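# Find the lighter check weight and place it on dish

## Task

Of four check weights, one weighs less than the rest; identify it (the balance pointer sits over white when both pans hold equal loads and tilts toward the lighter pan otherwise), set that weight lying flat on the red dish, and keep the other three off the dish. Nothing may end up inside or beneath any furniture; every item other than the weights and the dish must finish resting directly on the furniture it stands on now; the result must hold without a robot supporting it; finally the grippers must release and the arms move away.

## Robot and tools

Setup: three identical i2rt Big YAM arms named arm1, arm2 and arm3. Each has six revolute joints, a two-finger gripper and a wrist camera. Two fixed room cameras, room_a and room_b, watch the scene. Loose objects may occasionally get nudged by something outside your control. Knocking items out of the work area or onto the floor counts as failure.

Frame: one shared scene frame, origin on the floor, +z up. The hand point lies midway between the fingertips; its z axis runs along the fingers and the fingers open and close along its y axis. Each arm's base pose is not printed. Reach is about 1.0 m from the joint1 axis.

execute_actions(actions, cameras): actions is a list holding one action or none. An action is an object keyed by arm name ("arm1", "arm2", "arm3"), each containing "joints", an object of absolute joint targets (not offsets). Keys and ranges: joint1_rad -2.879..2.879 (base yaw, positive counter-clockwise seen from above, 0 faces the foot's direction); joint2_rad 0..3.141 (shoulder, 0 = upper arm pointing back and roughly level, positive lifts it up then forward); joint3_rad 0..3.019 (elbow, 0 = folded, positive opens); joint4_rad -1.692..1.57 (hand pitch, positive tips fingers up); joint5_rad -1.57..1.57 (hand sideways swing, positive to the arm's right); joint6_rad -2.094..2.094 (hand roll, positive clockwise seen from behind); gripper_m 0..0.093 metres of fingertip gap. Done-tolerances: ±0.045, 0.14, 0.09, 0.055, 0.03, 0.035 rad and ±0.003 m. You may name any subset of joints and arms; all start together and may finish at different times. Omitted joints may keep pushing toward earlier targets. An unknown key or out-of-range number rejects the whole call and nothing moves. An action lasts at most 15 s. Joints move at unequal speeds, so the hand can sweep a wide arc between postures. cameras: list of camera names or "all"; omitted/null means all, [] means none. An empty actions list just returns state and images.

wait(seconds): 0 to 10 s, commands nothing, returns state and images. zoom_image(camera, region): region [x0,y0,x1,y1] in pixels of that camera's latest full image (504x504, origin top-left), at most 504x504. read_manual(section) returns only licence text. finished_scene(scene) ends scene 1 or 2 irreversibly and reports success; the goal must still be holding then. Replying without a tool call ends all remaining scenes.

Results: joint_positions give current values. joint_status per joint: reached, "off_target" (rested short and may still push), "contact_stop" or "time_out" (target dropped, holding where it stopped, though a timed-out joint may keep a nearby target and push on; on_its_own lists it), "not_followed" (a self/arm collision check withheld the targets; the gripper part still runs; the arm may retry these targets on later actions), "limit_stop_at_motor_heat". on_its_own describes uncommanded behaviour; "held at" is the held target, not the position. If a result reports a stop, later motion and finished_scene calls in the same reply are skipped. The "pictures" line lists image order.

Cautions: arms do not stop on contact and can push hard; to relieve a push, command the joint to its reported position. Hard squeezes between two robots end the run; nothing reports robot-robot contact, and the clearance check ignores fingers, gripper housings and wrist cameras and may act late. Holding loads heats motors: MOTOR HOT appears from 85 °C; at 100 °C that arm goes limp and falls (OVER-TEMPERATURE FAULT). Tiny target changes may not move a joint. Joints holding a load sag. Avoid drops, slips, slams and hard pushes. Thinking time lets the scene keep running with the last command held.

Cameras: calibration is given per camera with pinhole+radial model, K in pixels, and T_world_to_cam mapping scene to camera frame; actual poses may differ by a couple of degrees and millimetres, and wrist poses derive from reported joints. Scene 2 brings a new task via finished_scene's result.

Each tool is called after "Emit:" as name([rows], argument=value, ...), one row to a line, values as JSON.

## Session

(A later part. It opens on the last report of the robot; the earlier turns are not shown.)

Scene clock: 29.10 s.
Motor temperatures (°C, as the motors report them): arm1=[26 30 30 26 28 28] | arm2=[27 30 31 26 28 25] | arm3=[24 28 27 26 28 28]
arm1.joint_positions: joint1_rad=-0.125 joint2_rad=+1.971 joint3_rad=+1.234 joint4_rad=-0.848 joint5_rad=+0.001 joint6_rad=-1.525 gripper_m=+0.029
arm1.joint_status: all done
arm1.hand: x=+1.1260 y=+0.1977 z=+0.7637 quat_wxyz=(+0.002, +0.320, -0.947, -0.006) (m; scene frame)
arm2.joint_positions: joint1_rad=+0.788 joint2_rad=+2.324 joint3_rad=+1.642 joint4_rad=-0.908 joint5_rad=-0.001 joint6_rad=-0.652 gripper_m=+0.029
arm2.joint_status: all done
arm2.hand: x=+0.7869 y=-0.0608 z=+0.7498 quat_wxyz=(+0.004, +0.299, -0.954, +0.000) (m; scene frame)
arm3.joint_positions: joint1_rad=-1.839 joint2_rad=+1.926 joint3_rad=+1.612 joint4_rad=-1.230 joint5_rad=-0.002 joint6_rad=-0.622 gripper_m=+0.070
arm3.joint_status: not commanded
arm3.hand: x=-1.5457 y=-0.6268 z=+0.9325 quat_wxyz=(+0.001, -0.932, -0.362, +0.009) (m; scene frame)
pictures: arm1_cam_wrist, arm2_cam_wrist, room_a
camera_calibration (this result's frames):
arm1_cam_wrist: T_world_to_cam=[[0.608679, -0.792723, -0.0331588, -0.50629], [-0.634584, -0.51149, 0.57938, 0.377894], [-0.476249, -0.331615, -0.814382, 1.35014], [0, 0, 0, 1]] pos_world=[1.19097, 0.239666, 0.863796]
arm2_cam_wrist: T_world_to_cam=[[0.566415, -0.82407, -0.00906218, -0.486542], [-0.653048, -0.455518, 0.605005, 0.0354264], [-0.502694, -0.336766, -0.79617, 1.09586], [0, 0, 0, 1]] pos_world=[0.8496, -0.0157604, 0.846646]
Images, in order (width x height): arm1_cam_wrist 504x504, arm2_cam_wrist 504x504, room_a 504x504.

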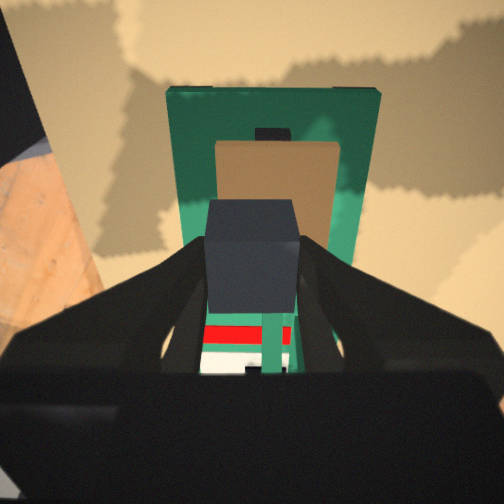

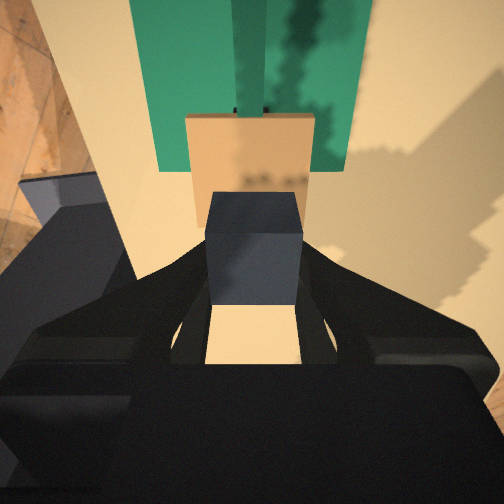

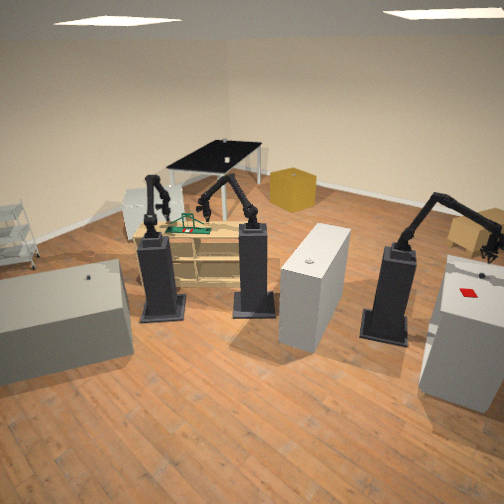

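Emit:
execute_actions([
  {"arm1":{"joints":{"joint2_rad":2.017,"joint4_rad":-0.772}},"arm2":{"joints":{"joint1_rad":0.806,"joint2_rad":2.36,"joint4_rad":-0.842}}},
], cameras=["arm1_cam_wrist","arm2_cam_wrist","room_a"])

Scene clock: 31.47 s.
Motor temperatures (°C, as the motors report them): arm1=[26 30 30 26 28 28] | arm2=[27 31 31 26 28 25] | arm3=[24 29 27 26 28 28]
arm1.joint_positions: joint1_rad=-0.125 joint2_rad=+2.010 joint3_rad=+1.234 joint4_rad=-0.780 joint5_rad=+0.000 joint6_rad=-1.525 gripper_m=+0.029
arm1.joint_status: all done
arm1.hand: x=+1.1321 y=+0.1907 z=+0.7441 quat_wxyz=(-0.004, +0.320, -0.947, +0.007) (m; scene frame)
arm2.joint_positions: joint1_rad=+0.801 joint2_rad=+2.367 joint3_rad=+1.642 joint4_rad=-0.848 joint5_rad=+0.001 joint6_rad=-0.651 gripper_m=+0.029
arm2.joint_status: all done
arm2.hand: x=+0.7909 y=-0.0530 z=+0.7239 quat_wxyz=(-0.004, +0.305, -0.952, +0.004) (m; scene frame)
arm3.joint_positions: joint1_rad=-1.839 joint2_rad=+1.926 joint3_rad=+1.612 joint4_rad=-1.230 joint5_rad=-0.002 joint6_rad=-0.622 gripper_m=+0.070
arm3.joint_status: not commanded
arm3.hand: x=-1.5457 y=-0.6268 z=+0.9325 quat_wxyz=(+0.001, -0.932, -0.362, +0.009) (m; scene frame)
pictures: arm1_cam_wrist, arm2_cam_wrist, room_a
camera_calibration (this result's frames):
arm1_cam_wrist: T_world_to_cam=[[0.608687, -0.793397, -0.00463015, -0.537318], [-0.645951, -0.498939, 0.577761, 0.40127], [-0.460704, -0.348685, -0.816193, 1.32181], [0, 0, 0, 1]] pos_world=[1.19522, 0.234796, 0.844523]
arm2_cam_wrist: T_world_to_cam=[[0.576557, -0.81705, 0.00334129, -0.499297], [-0.658068, -0.461939, 0.594608, 0.0683646], [-0.484281, -0.345024, -0.804009, 1.07052], [0, 0, 0, 1]] pos_world=[0.851292, -0.00701605, 0.821722]
Images, in order (width x height): arm1_cam_wrist 504x504, arm2_cam_wrist 504x504, room_a 504x504.

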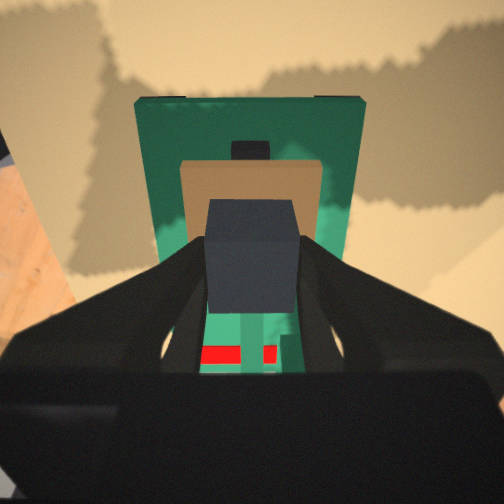

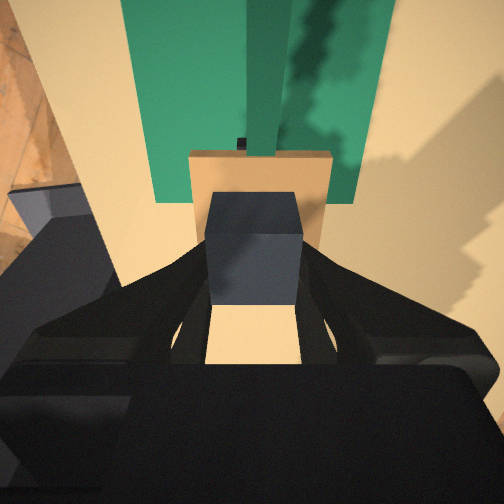

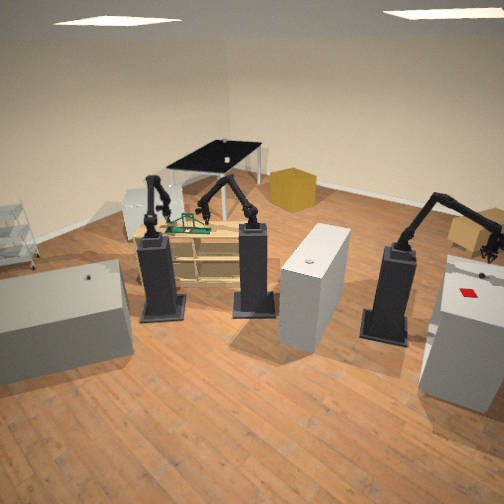

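Emit:
zoom_image(camera="arm1_cam_wrist", region=[160, 130, 340, 260])

Emit:
zoom_image(camera="arm2_cam_wrist", region=[170, 130, 350, 260])

Emit:
zoom_image(camera="room_a", region=[150, 190, 230, 240])

Region (160, 130, 340, 260) of arm1_cam_wrist's 504x504 image, scaled by 2.800, with more detail than that image has.

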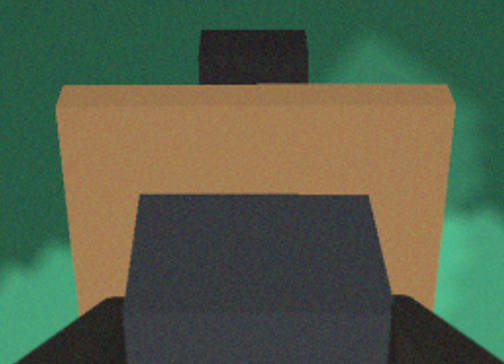

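Region (170, 130, 350, 260) of arm2_cam_wrist's 504x504 image, scaled by 2.800, with more detail than that image has.

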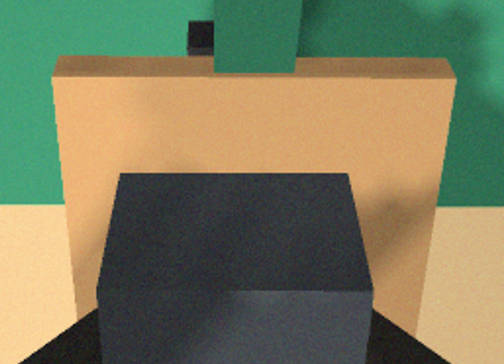

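Region (150, 190, 230, 240) of room_a's 504x504 image, scaled by 6.300, with more detail than that image has; it fills the top 315 rows of this view, and the rest is white.

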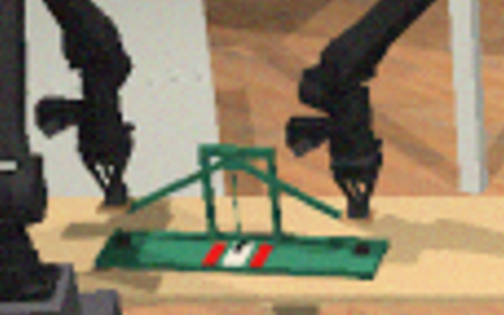

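Emit:
execute_actions([
  {"arm1":{"joints":{"joint2_rad":2.039,"joint4_rad":-0.762}}},
], cameras=["arm1_cam_wrist","arm2_cam_wrist"])

Scene clock: 32.50 s.
Motor temperatures (°C, as the motors report them): arm1=[26 30 30 26 28 28] | arm2=[27 31 31 26 28 25] | arm3=[24 29 27 26 28 28]
arm1.joint_positions: joint1_rad=-0.125 joint2_rad=+2.011 joint3_rad=+1.234 joint4_rad=-0.779 joint5_rad=+0.000 joint6_rad=-1.525 gripper_m=+0.029
arm1.joint_status: all done
arm1.hand: x=+1.1322 y=+0.1906 z=+0.7439 quat_wxyz=(-0.004, +0.320, -0.947, +0.007) (m; scene frame)
arm2.joint_positions: joint1_rad=+0.801 joint2_rad=+2.367 joint3_rad=+1.642 joint4_rad=-0.848 joint5_rad=+0.001 joint6_rad=-0.651 gripper_m=+0.029
arm2.joint_status: not commanded
arm2.hand: x=+0.7909 y=-0.0530 z=+0.7239 quat_wxyz=(-0.004, +0.305, -0.952, +0.004) (m; scene frame)
arm3.joint_positions: joint1_rad=-1.839 joint2_rad=+1.926 joint3_rad=+1.612 joint4_rad=-1.230 joint5_rad=-0.002 joint6_rad=-0.622 gripper_m=+0.070
arm3.joint_status: not commanded
arm3.hand: x=-1.5457 y=-0.6268 z=+0.9325 quat_wxyz=(+0.001, -0.932, -0.362, +0.009) (m; scene frame)
pictures: arm1_cam_wrist, arm2_cam_wrist
camera_calibration (this result's frames):
arm1_cam_wrist: T_world_to_cam=[[0.608688, -0.793399, -0.00424904, -0.537714], [-0.646093, -0.49877, 0.577748, 0.40152], [-0.460504, -0.348923, -0.816204, 1.32148], [0, 0, 0, 1]] pos_world=[1.19527, 0.23474, 0.844338]
arm2_cam_wrist: T_world_to_cam=[[0.576557, -0.81705, 0.00334129, -0.499297], [-0.658068, -0.461939, 0.594608, 0.0683646], [-0.484281, -0.345024, -0.804009, 1.07052], [0, 0, 0, 1]] pos_world=[0.851292, -0.00701605, 0.821722]
Images, in order (width x height): arm1_cam_wrist 504x504, arm2_cam_wrist 504x504.

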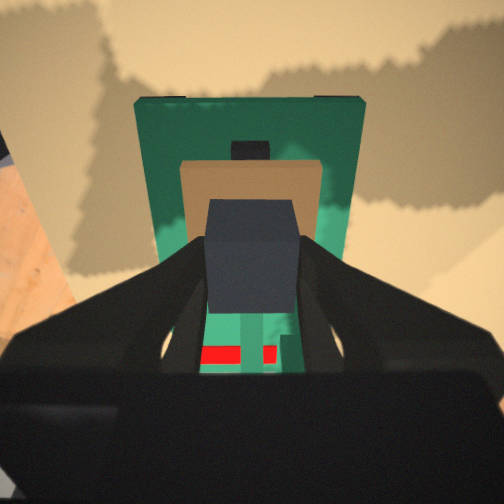

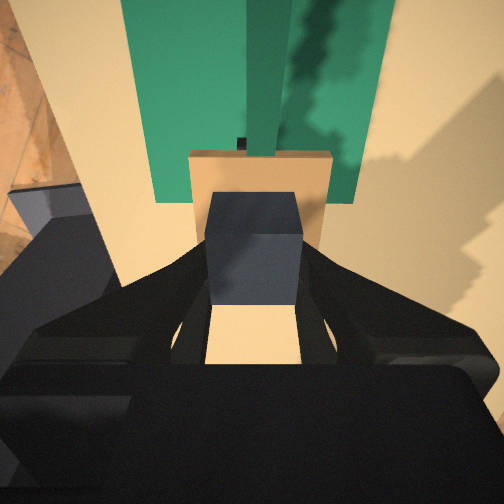

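Emit:
execute_actions([
  {"arm1":{"joints":{"joint2_rad":2.01,"joint4_rad":-0.775,"gripper_m":0.075}},"arm2":{"joints":{"gripper_m":0.075}}},
], cameras=["arm1_cam_wrist","arm2_cam_wrist","room_a"])

Scene clock: 33.33 s.
Motor temperatures (°C, as the motors report them): arm1=[26 30 30 26 28 28] | arm2=[27 31 31 26 28 25] | arm3=[24 29 27 26 28 28]
arm1.joint_positions: joint1_rad=-0.125 joint2_rad=+2.011 joint3_rad=+1.234 joint4_rad=-0.779 joint5_rad=+0.000 joint6_rad=-1.524 gripper_m=+0.075
arm1.joint_status: all done
arm1.hand: x=+1.1322 y=+0.1906 z=+0.7439 quat_wxyz=(-0.004, +0.320, -0.947, +0.007) (m; scene frame)
arm2.joint_positions: joint1_rad=+0.801 joint2_rad=+2.367 joint3_rad=+1.642 joint4_rad=-0.848 joint5_rad=+0.001 joint6_rad=-0.651 gripper_m=+0.075
arm2.joint_status: all done
arm2.hand: x=+0.7909 y=-0.0530 z=+0.7239 quat_wxyz=(-0.004, +0.305, -0.952, +0.004) (m; scene frame)
arm3.joint_positions: joint1_rad=-1.839 joint2_rad=+1.926 joint3_rad=+1.612 joint4_rad=-1.230 joint5_rad=-0.002 joint6_rad=-0.622 gripper_m=+0.070
arm3.joint_status: not commanded
arm3.hand: x=-1.5457 y=-0.6268 z=+0.9325 quat_wxyz=(+0.001, -0.932, -0.362, +0.009) (m; scene frame)
pictures: arm1_cam_wrist, arm2_cam_wrist, room_a
camera_calibration (this result's frames):
arm1_cam_wrist: T_world_to_cam=[[0.608385, -0.793631, -0.00425013, -0.537327], [-0.646285, -0.498526, 0.577743, 0.401696], [-0.460633, -0.348743, -0.816208, 1.3216], [0, 0, 0, 1]] pos_world=[1.19528, 0.234716, 0.844338]
arm2_cam_wrist: T_world_to_cam=[[0.576557, -0.81705, 0.00334129, -0.499297], [-0.658068, -0.461939, 0.594608, 0.0683646], [-0.484281, -0.345024, -0.804009, 1.07052], [0, 0, 0, 1]] pos_world=[0.851292, -0.00701605, 0.821722]
Images, in order (width x height): arm1_cam_wrist 504x504, arm2_cam_wrist 504x504, room_a 504x504.

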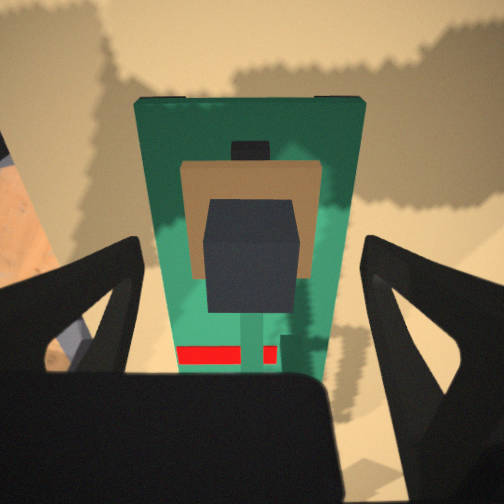

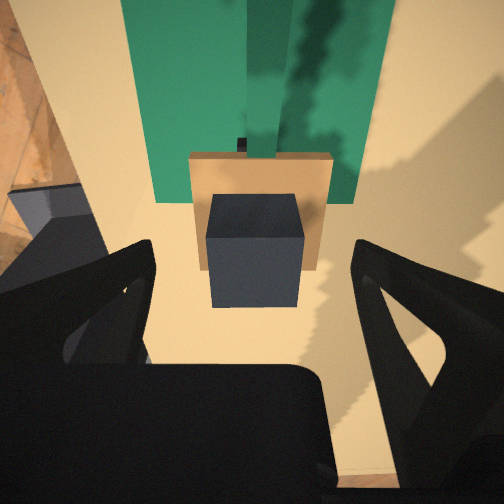

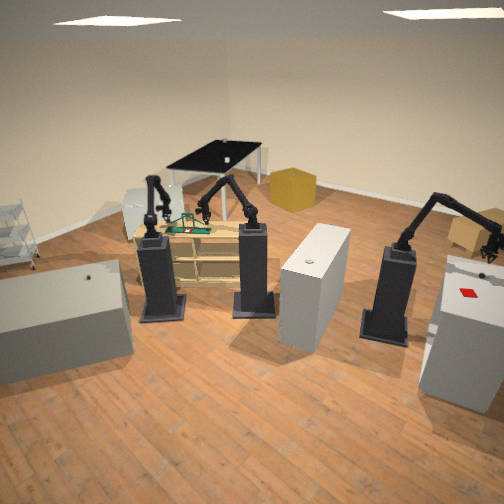

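Emit:
wait(seconds=3)

Emit:
zoom_image(camera="room_a", region=[155, 200, 225, 240])

Scene clock: 36.50 s.
Motor temperatures (°C, as the motors report them): arm1=[26 30 30 26 28 28] | arm2=[27 31 31 26 28 25] | arm3=[24 29 27 26 28 28]
arm1.joint_positions: joint1_rad=-0.125 joint2_rad=+2.011 joint3_rad=+1.234 joint4_rad=-0.779 joint5_rad=+0.000 joint6_rad=-1.524 gripper_m=+0.075
arm1.joint_status: all done
arm1.hand: x=+1.1322 y=+0.1906 z=+0.7439 quat_wxyz=(-0.004, +0.320, -0.947, +0.007) (m; scene frame)
arm2.joint_positions: joint1_rad=+0.801 joint2_rad=+2.367 joint3_rad=+1.642 joint4_rad=-0.848 joint5_rad=+0.001 joint6_rad=-0.651 gripper_m=+0.075
arm2.joint_status: all done
arm2.hand: x=+0.7909 y=-0.0530 z=+0.7239 quat_wxyz=(-0.004, +0.305, -0.952, +0.004) (m; scene frame)
arm3.joint_positions: joint1_rad=-1.839 joint2_rad=+1.926 joint3_rad=+1.612 joint4_rad=-1.230 joint5_rad=-0.002 joint6_rad=-0.622 gripper_m=+0.070
arm3.joint_status: not commanded
arm3.hand: x=-1.5457 y=-0.6268 z=+0.9325 quat_wxyz=(+0.001, -0.932, -0.362, +0.009) (m; scene frame)
wait: 3.00 s; at rest by 0.10 s
pictures: arm1_cam_wrist, arm2_cam_wrist, arm3_cam_wrist, room_a, room_b
camera_calibration (this result's frames):
arm1_cam_wrist: T_world_to_cam=[[0.608385, -0.793631, -0.00425013, -0.537327], [-0.646285, -0.498526, 0.577743, 0.401696], [-0.460633, -0.348743, -0.816208, 1.3216], [0, 0, 0, 1]] pos_world=[1.19528, 0.234716, 0.844338]
arm2_cam_wrist: T_world_to_cam=[[0.576557, -0.81705, 0.00334129, -0.499297], [-0.658068, -0.461939, 0.594608, 0.0683646], [-0.484281, -0.345024, -0.804009, 1.07052], [0, 0, 0, 1]] pos_world=[0.851292, -0.00701605, 0.821722]
arm3_cam_wrist: T_world_to_cam=[[-0.689961, 0.723816, 0.00662894, -0.620564], [0.59317, 0.56013, 0.578277, 0.728886], [0.414853, 0.402921, -0.815813, 1.77688], [0, 0, 0, 1]] pos_world=[-1.59766, -0.675038, 1.03222]
Images, in order (width x height): arm1_cam_wrist 504x504, arm2_cam_wrist 504x504, arm3_cam_wrist 504x504, room_a 504x504, room_b 504x504.

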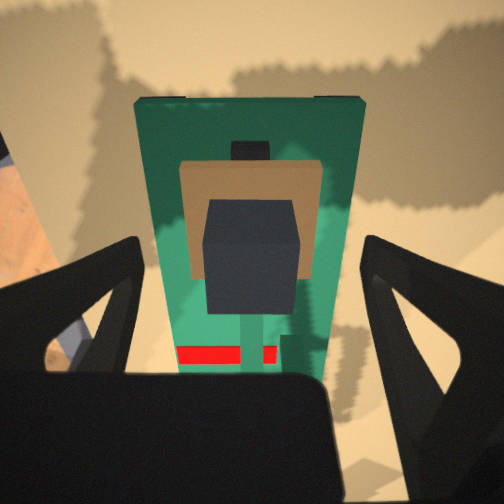

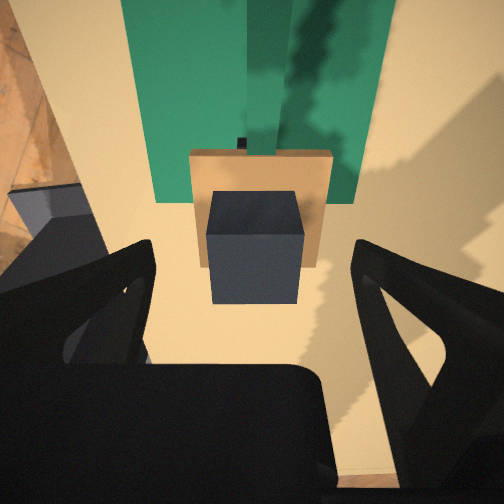

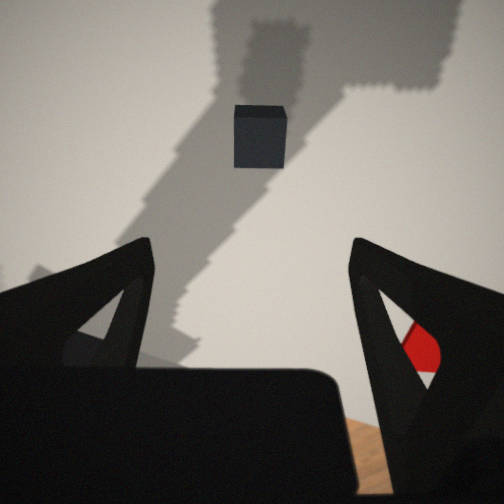

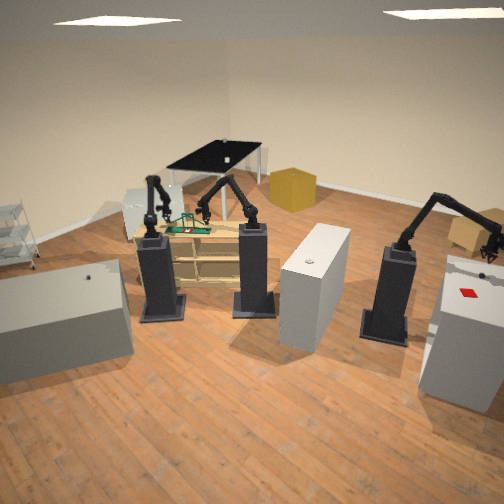

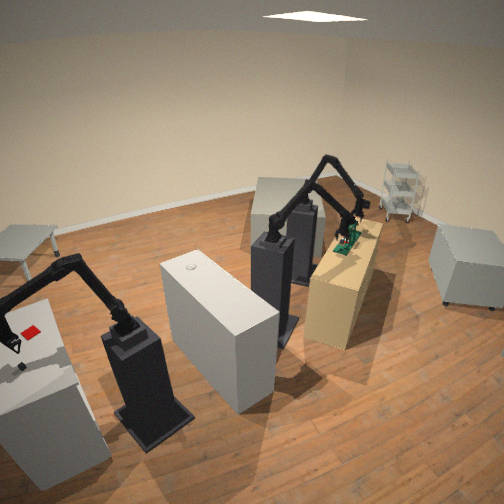

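Region (155, 200, 225, 240) of room_a's 504x504 image, scaled by 7.200, with more detail than that image has; it fills the top 288 rows of this view, and the rest is white.

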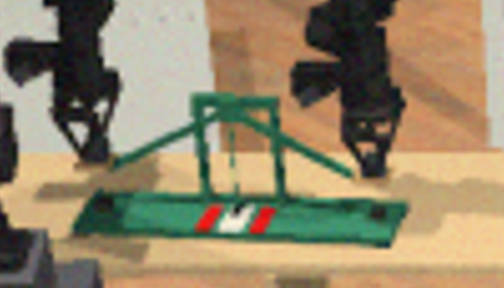

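Emit:
execute_actions([
  {"arm1":{"joints":{"gripper_m":0.02}},"arm2":{"joints":{"gripper_m":0.02}},"arm3":{"joints":{"gripper_m":0.085,"joint1_rad":-1.856}}},
], cameras=["arm1_cam_wrist"])

Emit:
execute_actions([
  {"arm1":{"joints":{"joint2_rad":1.88,"joint4_rad":-0.9}},"arm3":{"joints":{"joint2_rad":2.05,"joint3_rad":1.535,"joint4_rad":-1.0}}},
], cameras=["arm1_cam_wrist","arm2_cam_wrist","arm3_cam_wrist"])

Scene clock: 38.63 s.
Motor temperatures (°C, as the motors report them): arm1=[26 30 30 26 28 28] | arm2=[27 31 31 26 28 25] | arm3=[24 29 28 26 28 28]
arm1.joint_positions: joint1_rad=-0.125 joint2_rad=+2.011 joint3_rad=+1.234 joint4_rad=-0.779 joint5_rad=+0.000 joint6_rad=-1.524 gripper_m=+0.029
arm1.joint_status: gripper_m off_target (ended at +0.029, target +0.020)
arm1.hand: x=+1.1322 y=+0.1906 z=+0.7439 quat_wxyz=(-0.004, +0.320, -0.948, +0.007) (m; scene frame)
arm2.joint_positions: joint1_rad=+0.801 joint2_rad=+2.367 joint3_rad=+1.642 joint4_rad=-0.848 joint5_rad=+0.001 joint6_rad=-0.651 gripper_m=+0.029
arm2.joint_status: gripper_m off_target (ended at +0.029, target +0.020)
arm2.hand: x=+0.7909 y=-0.0530 z=+0.7239 quat_wxyz=(-0.004, +0.305, -0.952, +0.004) (m; scene frame)
arm3.joint_positions: joint1_rad=-1.843 joint2_rad=+1.926 joint3_rad=+1.612 joint4_rad=-1.230 joint5_rad=-0.002 joint6_rad=-0.622 gripper_m=+0.085
arm3.joint_status: all done
arm3.hand: x=-1.5461 y=-0.6239 z=+0.9325 quat_wxyz=(+0.001, -0.933, -0.360, +0.009) (m; scene frame)
pictures: arm1_cam_wrist
camera_calibration (this result's frames):
arm1_cam_wrist: T_world_to_cam=[[0.608082, -0.793863, -0.00425123, -0.536939], [-0.646478, -0.498282, 0.577738, 0.401871], [-0.460763, -0.348564, -0.816211, 1.32171], [0, 0, 0, 1]] pos_world=[1.1953, 0.234691, 0.844339]
Images, in order (width x height): arm1_cam_wrist 504x504.

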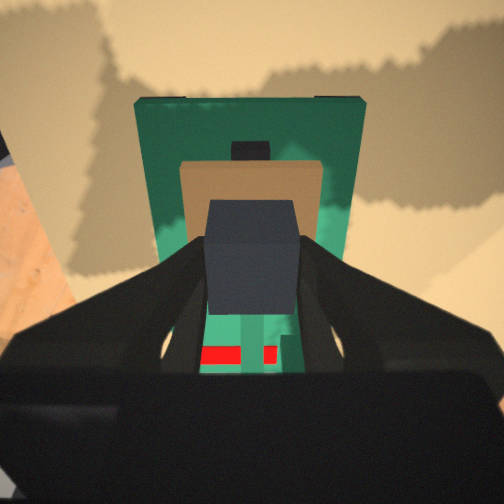

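Scene clock: 39.87 s.
Motor temperatures (°C, as the motors report them): arm1=[26 30 30 26 28 28] | arm2=[27 31 31 26 28 25] | arm3=[24 29 28 26 28 28]
arm1.joint_positions: joint1_rad=-0.125 joint2_rad=+1.908 joint3_rad=+1.234 joint4_rad=-0.892 joint5_rad=+0.000 joint6_rad=-1.524 gripper_m=+0.029
arm1.joint_status: all done
arm1.hand: x=+1.1258 y=+0.1981 z=+0.7945 quat_wxyz=(-0.002, +0.320, -0.948, +0.003) (m; scene frame)
arm2.joint_positions: joint1_rad=+0.801 joint2_rad=+2.367 joint3_rad=+1.642 joint4_rad=-0.847 joint5_rad=+0.001 joint6_rad=-0.651 gripper_m=+0.029
arm2.joint_status: not commanded
arm2.hand: x=+0.7910 y=-0.0530 z=+0.7239 quat_wxyz=(-0.004, +0.305, -0.952, +0.004) (m; scene frame)
arm3.joint_positions: joint1_rad=-1.843 joint2_rad=+2.037 joint3_rad=+1.537 joint4_rad=-1.016 joint5_rad=-0.002 joint6_rad=-0.622 gripper_m=+0.085
arm3.joint_status: all done
arm3.hand: x=-1.5595 y=-0.6255 z=+0.8437 quat_wxyz=(+0.004, -0.933, -0.360, +0.022) (m; scene frame)
pictures: arm1_cam_wrist, arm2_cam_wrist, arm3_cam_wrist
camera_calibration (this result's frames):
arm1_cam_wrist: T_world_to_cam=[[0.608043, -0.793778, -0.0141596, -0.518949], [-0.642785, -0.502691, 0.578039, 0.368662], [-0.465953, -0.342371, -0.815886, 1.36705], [0, 0, 0, 1]] pos_world=[1.18949, 0.24143, 0.894905]
arm2_cam_wrist: T_world_to_cam=[[0.576246, -0.817269, 0.00356913, -0.499283], [-0.658471, -0.461684, 0.594359, 0.068937], [-0.484103, -0.344847, -0.804192, 1.07056], [0, 0, 0, 1]] pos_world=[0.851365, -0.00704109, 0.821746]
arm3_cam_wrist: T_world_to_cam=[[-0.685911, 0.727297, 0.02379, -0.636404], [0.612124, 0.558997, 0.559309, 0.832559], [0.393485, 0.398199, -0.828618, 1.68422], [0, 0, 0, 1]] pos_world=[-1.60886, -0.673198, 0.945056]
Images, in order (width x height): arm1_cam_wrist 504x504, arm2_cam_wrist 504x504, arm3_cam_wrist 504x504.

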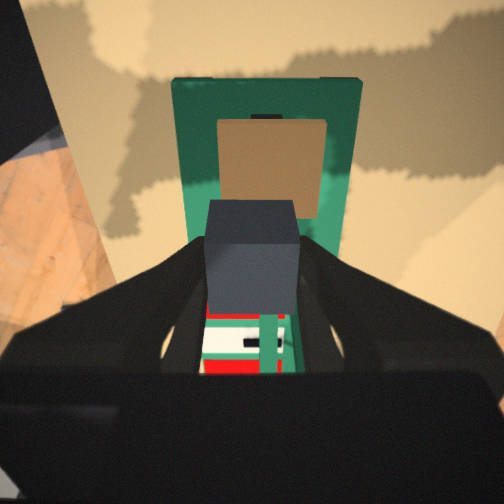

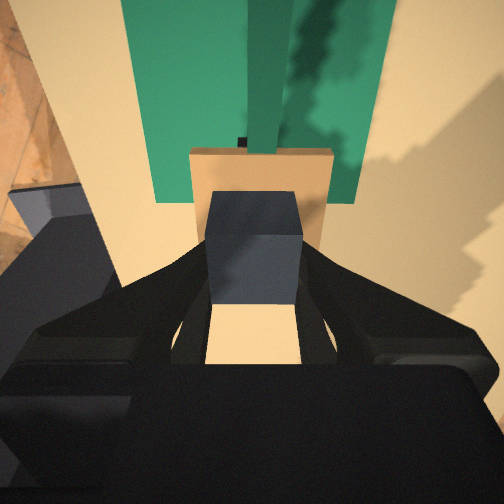

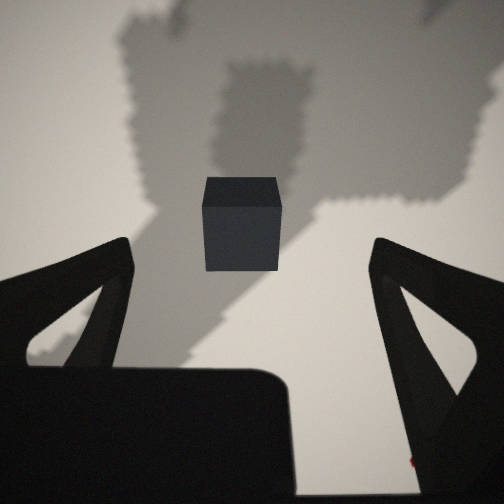

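Emit:
execute_actions([
  {"arm1":{"joints":{"joint1_rad":2.05,"joint2_rad":2.15,"joint3_rad":1.675,"joint4_rad":-1.0,"joint6_rad":-1.73}},"arm3":{"joints":{"joint2_rad":2.093}}},
], cameras=["arm1_cam_wrist","arm3_cam_wrist"])

Scene clock: 43.77 s.
Motor temperatures (°C, as the motors report them): arm1=[26 30 30 26 28 28] | arm2=[27 31 31 26 28 25] | arm3=[24 29 28 26 28 28]
arm1.joint_positions: joint1_rad=+2.056 joint2_rad=+2.173 joint3_rad=+1.663 joint4_rad=-0.993 joint5_rad=-0.002 joint6_rad=-1.720 gripper_m=+0.029
arm1.joint_status: all done
arm1.hand: x=+0.9653 y=+1.2104 z=+0.7855 quat_wxyz=(-0.034, +0.998, -0.057, +0.007) (m; scene frame)
arm2.joint_positions: joint1_rad=+0.801 joint2_rad=+2.367 joint3_rad=+1.642 joint4_rad=-0.847 joint5_rad=+0.001 joint6_rad=-0.651 gripper_m=+0.029
arm2.joint_status: not commanded
arm2.hand: x=+0.7910 y=-0.0530 z=+0.7239 quat_wxyz=(-0.004, +0.305, -0.952, +0.004) (m; scene frame)
arm3.joint_positions: joint1_rad=-1.843 joint2_rad=+2.050 joint3_rad=+1.537 joint4_rad=-1.016 joint5_rad=-0.002 joint6_rad=-0.622 gripper_m=+0.085
arm3.joint_status: all done
arm3.hand: x=-1.5579 y=-0.6254 z=+0.8362 quat_wxyz=(+0.003, -0.933, -0.360, +0.016) (m; scene frame)
pictures: arm1_cam_wrist, arm3_cam_wrist
camera_calibration (this result's frames):
arm1_cam_wrist: T_world_to_cam=[[0.110299, 0.992757, 0.0476298, -1.34843], [0.799992, -0.117115, 0.588469, -1.08803], [0.589785, -0.0268038, -0.807115, 0.223517], [0, 0, 0, 1]] pos_world=[0.887319, 1.21723, 0.884902]
arm3_cam_wrist: T_world_to_cam=[[-0.686176, 0.727259, 0.0160273, -0.629155], [0.604854, 0.558169, 0.567977, 0.816526], [0.40412, 0.399427, -0.822888, 1.68982], [0, 0, 0, 1]] pos_world=[-1.60848, -0.673162, 0.936851]
Images, in order (width x height): arm1_cam_wrist 504x504, arm3_cam_wrist 504x504.

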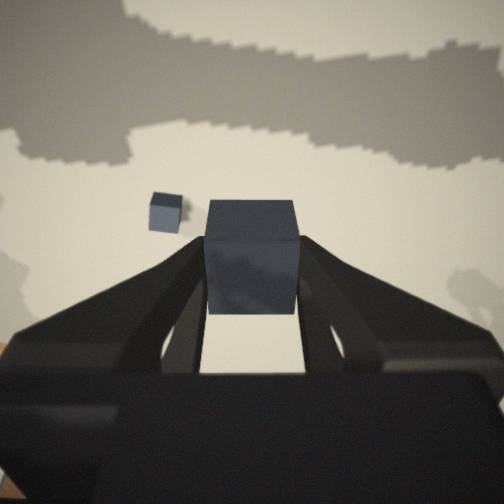

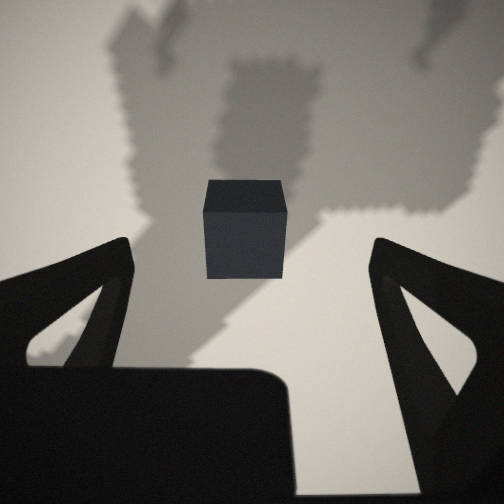

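Emit:
execute_actions([
  {"arm1":{"joints":{"joint2_rad":2.515,"joint4_rad":-0.66}},"arm3":{"joints":{"joint2_rad":2.118}}},
], cameras=["arm1_cam_wrist","arm3_cam_wrist","room_a"])

Scene clock: 45.40 s.
Motor temperatures (°C, as the motors report them): arm1=[26 30 31 26 28 28] | arm2=[27 31 31 26 28 25] | arm3=[24 29 28 26 28 28]
arm1.joint_positions: joint1_rad=+2.056 joint2_rad=+2.565 joint3_rad=+1.649 joint4_rad=-0.668 joint5_rad=-0.003 joint6_rad=-1.722 gripper_m=+0.029
arm1.joint_status: all done
arm1.hand: x=+0.9564 y=+1.1746 z=+0.5436 quat_wxyz=(+0.006, +0.998, -0.056, -0.001) (m; scene frame)
arm2.joint_positions: joint1_rad=+0.801 joint2_rad=+2.367 joint3_rad=+1.642 joint4_rad=-0.847 joint5_rad=+0.001 joint6_rad=-0.651 gripper_m=+0.029
arm2.joint_status: not commanded
arm2.hand: x=+0.7910 y=-0.0530 z=+0.7239 quat_wxyz=(-0.004, +0.305, -0.952, +0.004) (m; scene frame)
arm3.joint_positions: joint1_rad=-1.843 joint2_rad=+2.080 joint3_rad=+1.537 joint4_rad=-1.016 joint5_rad=-0.002 joint6_rad=-0.622 gripper_m=+0.085
arm3.joint_status: all done
arm3.hand: x=-1.5536 y=-0.6249 z=+0.8191 quat_wxyz=(-0.001, -0.933, -0.360, +0.002) (m; scene frame)
pictures: arm1_cam_wrist, arm3_cam_wrist, room_a
camera_calibration (this result's frames):
arm1_cam_wrist: T_world_to_cam=[[0.109171, 0.993463, -0.0333524, -1.25617], [0.812763, -0.0698968, 0.578387, -1.00491], [0.572275, -0.0902509, -0.815081, 0.128212], [0, 0, 0, 1]] pos_world=[0.880522, 1.18929, 0.643835]
arm3_cam_wrist: T_world_to_cam=[[-0.686407, 0.727215, -0.00179, -0.612119], [0.587759, 0.556223, 0.587499, 0.779657], [0.428234, 0.402212, -0.809223, 1.70187], [0, 0, 0, 1]] pos_world=[-1.60721, -0.673034, 0.918051]
Images, in order (width x height): arm1_cam_wrist 504x504, arm3_cam_wrist 504x504, room_a 504x504.

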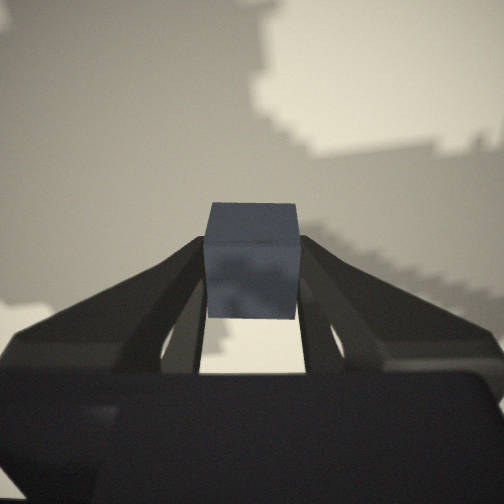

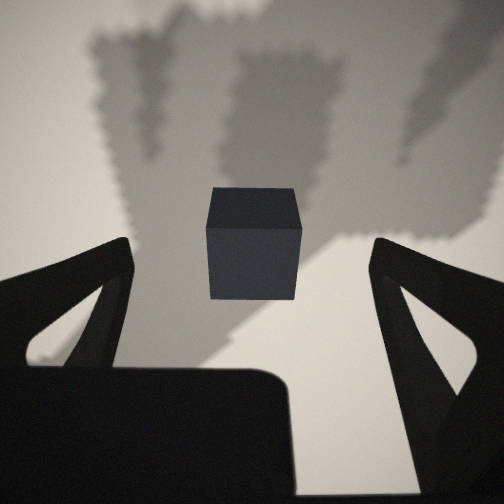

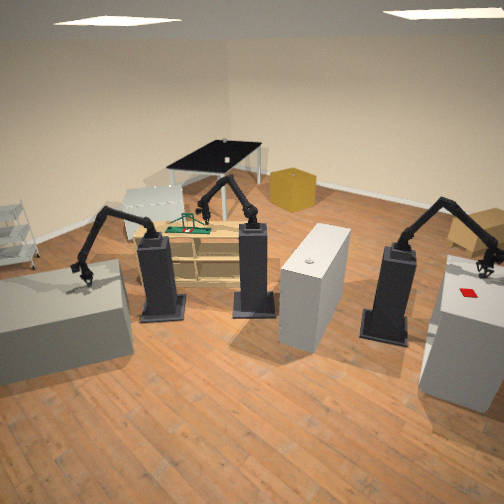

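Emit:
execute_actions([
  {"arm1":{"joints":{"joint2_rad":2.56,"joint3_rad":1.655,"gripper_m":0.093}},"arm3":{"joints":{"joint2_rad":2.09,"gripper_m":0.02}}},
], cameras=["arm1_cam_wrist","arm3_cam_wrist"])

Scene clock: 46.30 s.
Motor temperatures (°C, as the motors report them): arm1=[26 30 30 26 28 28] | arm2=[27 31 31 26 28 25] | arm3=[24 29 27 26 28 28]
arm1.joint_positions: joint1_rad=+2.056 joint2_rad=+2.565 joint3_rad=+1.649 joint4_rad=-0.668 joint5_rad=-0.002 joint6_rad=-1.722 gripper_m=+0.093
arm1.joint_status: all done
arm1.hand: x=+0.9564 y=+1.1746 z=+0.5436 quat_wxyz=(+0.006, +0.998, -0.056, -0.001) (m; scene frame)
arm2.joint_positions: joint1_rad=+0.801 joint2_rad=+2.367 joint3_rad=+1.642 joint4_rad=-0.847 joint5_rad=+0.001 joint6_rad=-0.651 gripper_m=+0.029
arm2.joint_status: not commanded
arm2.hand: x=+0.7910 y=-0.0530 z=+0.7239 quat_wxyz=(-0.004, +0.305, -0.952, +0.004) (m; scene frame)
arm3.joint_positions: joint1_rad=-1.843 joint2_rad=+2.080 joint3_rad=+1.537 joint4_rad=-1.015 joint5_rad=-0.001 joint6_rad=-0.622 gripper_m=+0.029
arm3.joint_status: gripper_m off_target (ended at +0.029, target +0.020); the others done
arm3.hand: x=-1.5538 y=-0.6248 z=+0.8191 quat_wxyz=(-0.001, -0.933, -0.360, +0.002) (m; scene frame)
pictures: arm1_cam_wrist, arm3_cam_wrist
camera_calibration (this result's frames):
arm1_cam_wrist: T_world_to_cam=[[0.109179, 0.99346, -0.0334108, -1.25614], [0.81255, -0.0698355, 0.578693, -1.005], [0.572575, -0.0903291, -0.814861, 0.127859], [0, 0, 0, 1]] pos_world=[0.880548, 1.18929, 0.643806]
arm3_cam_wrist: T_world_to_cam=[[-0.686962, 0.726693, -0.00102432, -0.614099], [0.587808, 0.556498, 0.58719, 0.780247], [0.427277, 0.402775, -0.809448, 1.70099], [0, 0, 0, 1]] pos_world=[-1.60729, -0.67306, 0.918081]
Images, in order (width x height): arm1_cam_wrist 504x504, arm3_cam_wrist 504x504.

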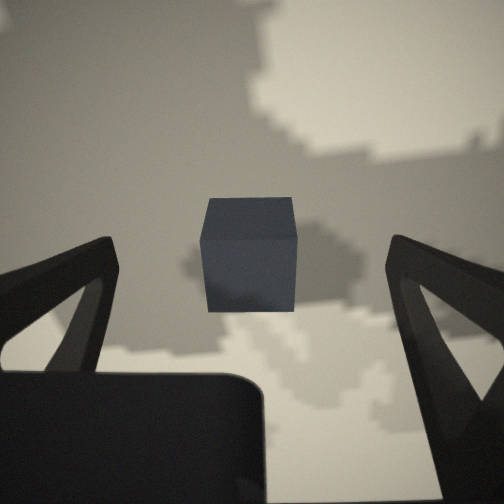

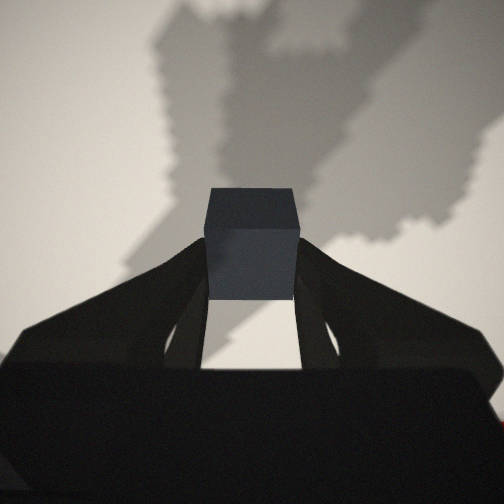

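Emit:
execute_actions([
  {"arm1":{"joints":{"joint1_rad":1.846}},"arm3":{"joints":{"joint2_rad":1.99,"joint4_rad":-1.09}}},
], cameras=["arm1_cam_wrist"])

Scene clock: 47.93 s.
Motor temperatures (°C, as the motors report them): arm1=[26 30 30 26 28 28] | arm2=[27 31 31 26 28 25] | arm3=[24 29 27 26 28 28]
arm1.joint_positions: joint1_rad=+1.848 joint2_rad=+2.565 joint3_rad=+1.649 joint4_rad=-0.668 joint5_rad=+0.001 joint6_rad=-1.722 gripper_m=+0.093
arm1.joint_status: all done
arm1.hand: x=+1.0743 y=+1.1292 z=+0.5440 quat_wxyz=(+0.006, +0.987, -0.160, +0.000) (m; scene frame)
arm2.joint_positions: joint1_rad=+0.801 joint2_rad=+2.367 joint3_rad=+1.642 joint4_rad=-0.847 joint5_rad=+0.001 joint6_rad=-0.651 gripper_m=+0.029
arm2.joint_status: not commanded
arm2.hand: x=+0.7910 y=-0.0530 z=+0.7239 quat_wxyz=(-0.004, +0.305, -0.952, +0.004) (m; scene frame)
arm3.joint_positions: joint1_rad=-1.843 joint2_rad=+1.996 joint3_rad=+1.537 joint4_rad=-1.076 joint5_rad=-0.001 joint6_rad=-0.622 gripper_m=+0.029
arm3.joint_status: all done
arm3.hand: x=-1.5496 y=-0.6243 z=+0.8670 quat_wxyz=(+0.002, -0.933, -0.360, +0.013) (m; scene frame)
pictures: arm1_cam_wrist
camera_calibration (this result's frames):
arm1_cam_wrist: T_world_to_cam=[[0.311958, 0.94951, -0.0333632, -1.39211], [0.778644, -0.235383, 0.581642, -0.882393], [0.544422, -0.207426, -0.81276, 0.2179], [0, 0, 0, 1]] pos_world=[1.00272, 1.15932, 0.643893]
Images, in order (width x height): arm1_cam_wrist 504x504.

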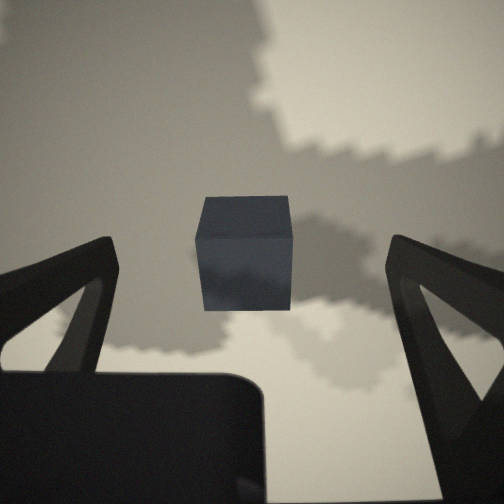

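Emit:
execute_actions([
  {"arm1":{"joints":{"gripper_m":0.02}}},
], cameras=[])

Emit:
execute_actions([
  {"arm1":{"joints":{"joint2_rad":2.4,"joint4_rad":-0.8}},"arm3":{"joints":{"joint1_rad":-2.295,"joint3_rad":1.61,"joint4_rad":-1.12}}},
], cameras=["arm1_cam_wrist","arm3_cam_wrist","room_a"])

Scene clock: 48.80 s.
Motor temperatures (°C, as the motors report them): arm1=[26 31 30 26 28 28] | arm2=[27 31 31 26 28 25] | arm3=[24 29 28 26 28 28]
arm1.joint_positions: joint1_rad=+1.848 joint2_rad=+2.565 joint3_rad=+1.648 joint4_rad=-0.667 joint5_rad=+0.001 joint6_rad=-1.722 gripper_m=+0.029
arm1.joint_status: gripper_m off_target (ended at +0.029, target +0.020)
arm1.hand: x=+1.0742 y=+1.1291 z=+0.5438 quat_wxyz=(+0.006, +0.987, -0.159, +0.000) (m; scene frame)
arm2.joint_positions: joint1_rad=+0.801 joint2_rad=+2.367 joint3_rad=+1.642 joint4_rad=-0.847 joint5_rad=+0.001 joint6_rad=-0.651 gripper_m=+0.029
arm2.joint_status: not commanded
arm2.hand: x=+0.7910 y=-0.0530 z=+0.7239 quat_wxyz=(-0.004, +0.305, -0.952, +0.004) (m; scene frame)
arm3.joint_positions: joint1_rad=-1.843 joint2_rad=+1.996 joint3_rad=+1.537 joint4_rad=-1.076 joint5_rad=-0.001 joint6_rad=-0.622 gripper_m=+0.029
arm3.joint_status: not commanded
arm3.hand: x=-1.5496 y=-0.6243 z=+0.8670 quat_wxyz=(+0.002, -0.933, -0.360, +0.013) (m; scene frame)
pictures: none
No camera images: the call's "cameras" was empty. Leave "cameras" out to get every camera's image.

Scene clock: 50.33 s.
Motor temperatures (°C, as the motors report them): arm1=[26 31 30 26 28 28] | arm2=[27 31 31 26 28 25] | arm3=[24 29 28 26 28 28]
arm1.joint_positions: joint1_rad=+1.848 joint2_rad=+2.427 joint3_rad=+1.635 joint4_rad=-0.794 joint5_rad=+0.001 joint6_rad=-1.722 gripper_m=+0.029
arm1.joint_status: all done
arm1.hand: x=+1.0793 y=+1.1395 z=+0.6228 quat_wxyz=(+0.007, +0.987, -0.159, +0.000) (m; scene frame)
arm2.joint_positions: joint1_rad=+0.801 joint2_rad=+2.367 joint3_rad=+1.642 joint4_rad=-0.847 joint5_rad=+0.001 joint6_rad=-0.651 gripper_m=+0.029
arm2.joint_status: not commanded
arm2.hand: x=+0.7910 y=-0.0530 z=+0.7239 quat_wxyz=(-0.004, +0.305, -0.952, +0.004) (m; scene frame)
arm3.joint_positions: joint1_rad=-2.291 joint2_rad=+1.996 joint3_rad=+1.566 joint4_rad=-1.106 joint5_rad=+0.002 joint6_rad=-0.623 gripper_m=+0.029
arm3.joint_status: all done
arm3.hand: x=-1.5251 y=-0.3618 z=+0.8773 quat_wxyz=(+0.008, -0.989, -0.145, +0.010) (m; scene frame)
pictures: arm1_cam_wrist, arm3_cam_wrist, room_a
camera_calibration (this result's frames):
arm1_cam_wrist: T_world_to_cam=[[0.311576, 0.949581, -0.034871, -1.39952], [0.779139, -0.234299, 0.581418, -0.931331], [0.543933, -0.208325, -0.812857, 0.282987], [0, 0, 0, 1]] pos_world=[1.00777, 1.1697, 0.722718]
arm3_cam_wrist: T_world_to_cam=[[-0.305812, 0.951911, 0.0185582, -0.139892], [0.781452, 0.23982, 0.576037, 0.773345], [0.543886, 0.190661, -0.817213, 1.73773], [0, 0, 0, 1]] pos_world=[-1.59224, -0.383616, 0.977213]
Images, in order (width x height): arm1_cam_wrist 504x504, arm3_cam_wrist 504x504, room_a 504x504.

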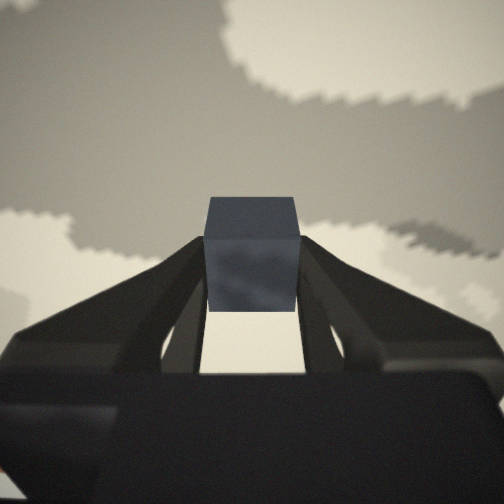

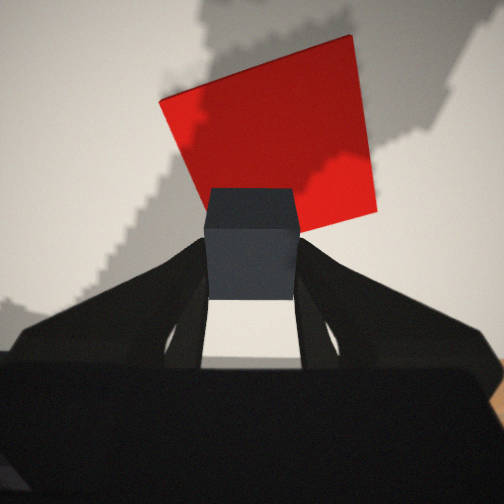

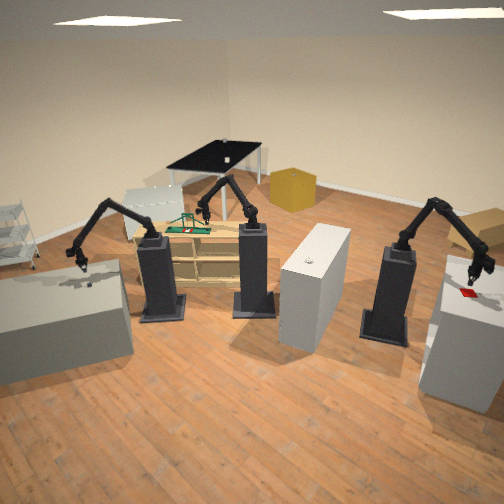

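Emit:
execute_actions([
  {"arm1":{"joints":{"joint1_rad":-0.119,"joint2_rad":1.9,"joint3_rad":1.25,"joint4_rad":-0.84,"joint6_rad":-1.515}},"arm3":{"joints":{"joint1_rad":-2.318,"joint2_rad":2.085,"joint3_rad":1.65,"joint4_rad":-1.065,"joint6_rad":-0.9}}},
], cameras=["arm1_cam_wrist","arm3_cam_wrist"])

Scene clock: 53.27 s.
Motor temperatures (°C, as the motors report them): arm1=[26 31 30 26 28 28] | arm2=[27 31 31 26 28 25] | arm3=[24 29 28 26 28 28]
arm1.joint_positions: joint1_rad=-0.128 joint2_rad=+1.903 joint3_rad=+1.240 joint4_rad=-0.832 joint5_rad=+0.002 joint6_rad=-1.524 gripper_m=+0.029
arm1.joint_status: all done
arm1.hand: x=+1.1361 y=+0.1831 z=+0.7994 quat_wxyz=(-0.014, +0.318, -0.947, +0.036) (m; scene frame)
arm2.joint_positions: joint1_rad=+0.801 joint2_rad=+2.367 joint3_rad=+1.642 joint4_rad=-0.847 joint5_rad=+0.001 joint6_rad=-0.651 gripper_m=+0.029
arm2.joint_status: not commanded
arm2.hand: x=+0.7910 y=-0.0530 z=+0.7239 quat_wxyz=(-0.004, +0.305, -0.952, +0.004) (m; scene frame)
arm3.joint_positions: joint1_rad=-2.310 joint2_rad=+2.058 joint3_rad=+1.606 joint4_rad=-1.077 joint5_rad=+0.002 joint6_rad=-0.892 gripper_m=+0.029
arm3.joint_status: all done
arm3.hand: x=-1.5374 y=-0.3451 z=+0.8557 quat_wxyz=(+0.012, -0.964, -0.267, +0.012) (m; scene frame)
pictures: arm1_cam_wrist, arm3_cam_wrist
camera_calibration (this result's frames):
arm1_cam_wrist: T_world_to_cam=[[0.604493, -0.794612, 0.0563901, -0.589338], [-0.669679, -0.468563, 0.576176, 0.390726], [-0.431414, -0.386058, -0.815378, 1.33902], [0, 0, 0, 1]] pos_world=[1.19558, 0.231722, 0.89991]
arm3_cam_wrist: T_world_to_cam=[[-0.531201, 0.846767, 0.0284722, -0.550419], [0.700375, 0.419958, 0.577156, 0.727976], [0.47676, 0.326527, -0.816137, 1.66632], [0, 0, 0, 1]] pos_world=[-1.59668, -0.383742, 0.955463]
Images, in order (width x height): arm1_cam_wrist 504x504, arm3_cam_wrist 504x504.

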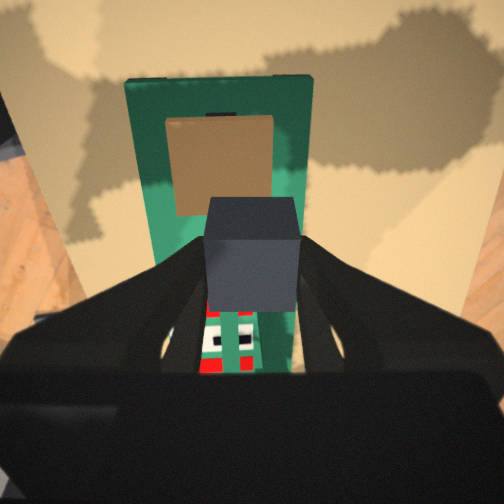

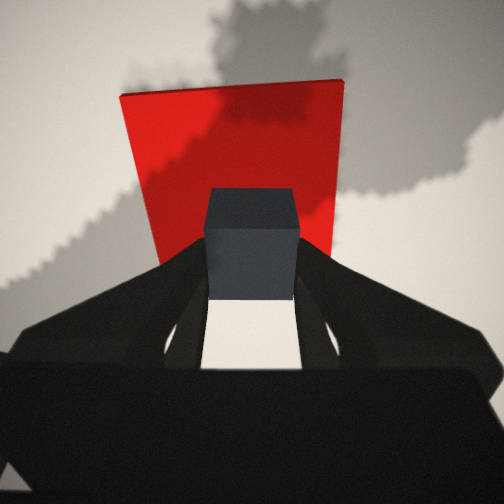

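Emit:
execute_actions([
  {"arm1":{"joints":{"joint2_rad":1.998,"joint4_rad":-0.782}},"arm3":{"joints":{"joint2_rad":2.135,"joint4_rad":-1.05}}},
], cameras=["arm1_cam_wrist","arm3_cam_wrist"])

Scene clock: 54.60 s.
Motor temperatures (°C, as the motors report them): arm1=[26 31 30 26 28 28] | arm2=[27 31 32 26 28 25] | arm3=[24 29 28 26 28 28]
arm1.joint_positions: joint1_rad=-0.127 joint2_rad=+2.010 joint3_rad=+1.234 joint4_rad=-0.789 joint5_rad=+0.002 joint6_rad=-1.524 gripper_m=+0.029
arm1.joint_status: all done
arm1.hand: x=+1.1296 y=+0.1914 z=+0.7444 quat_wxyz=(-0.002, +0.318, -0.948, +0.004) (m; scene frame)
arm2.joint_positions: joint1_rad=+0.801 joint2_rad=+2.367 joint3_rad=+1.642 joint4_rad=-0.847 joint5_rad=+0.001 joint6_rad=-0.651 gripper_m=+0.029
arm2.joint_status: not commanded
arm2.hand: x=+0.7912 y=-0.0532 z=+0.7239 quat_wxyz=(-0.004, +0.305, -0.952, +0.005) (m; scene frame)
arm3.joint_positions: joint1_rad=-2.310 joint2_rad=+2.108 joint3_rad=+1.606 joint4_rad=-1.064 joint5_rad=+0.002 joint6_rad=-0.892 gripper_m=+0.029
arm3.joint_status: all done
arm3.hand: x=-1.5343 y=-0.3462 z=+0.8261 quat_wxyz=(+0.001, -0.964, -0.267, -0.003) (m; scene frame)
pictures: arm1_cam_wrist, arm3_cam_wrist
camera_calibration (this result's frames):
arm1_cam_wrist: T_world_to_cam=[[0.605898, -0.795437, -0.0129389, -0.525554], [-0.64371, -0.499752, 0.579556, 0.396051], [-0.467467, -0.342823, -0.81483, 1.32666], [0, 0, 0, 1]] pos_world=[1.19354, 0.234692, 0.844668]
arm3_cam_wrist: T_world_to_cam=[[-0.531578, 0.847009, -0.00101947, -0.523171], [0.680132, 0.427563, 0.595492, 0.699803], [0.504823, 0.315857, -0.803361, 1.66988], [0, 0, 0, 1]] pos_world=[-1.59706, -0.383522, 0.924255]
Images, in order (width x height): arm1_cam_wrist 504x504, arm3_cam_wrist 504x504.

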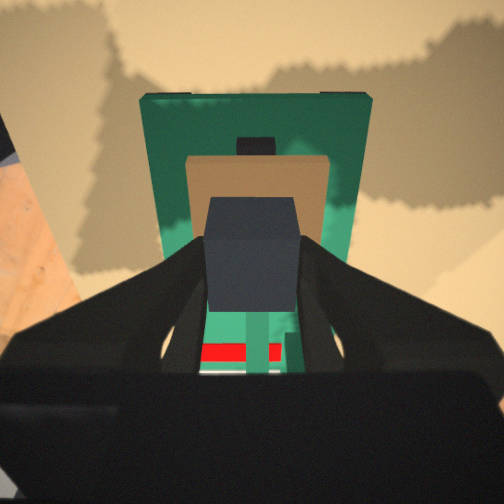

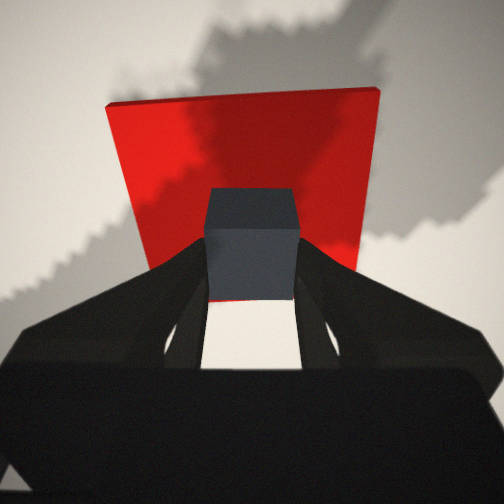

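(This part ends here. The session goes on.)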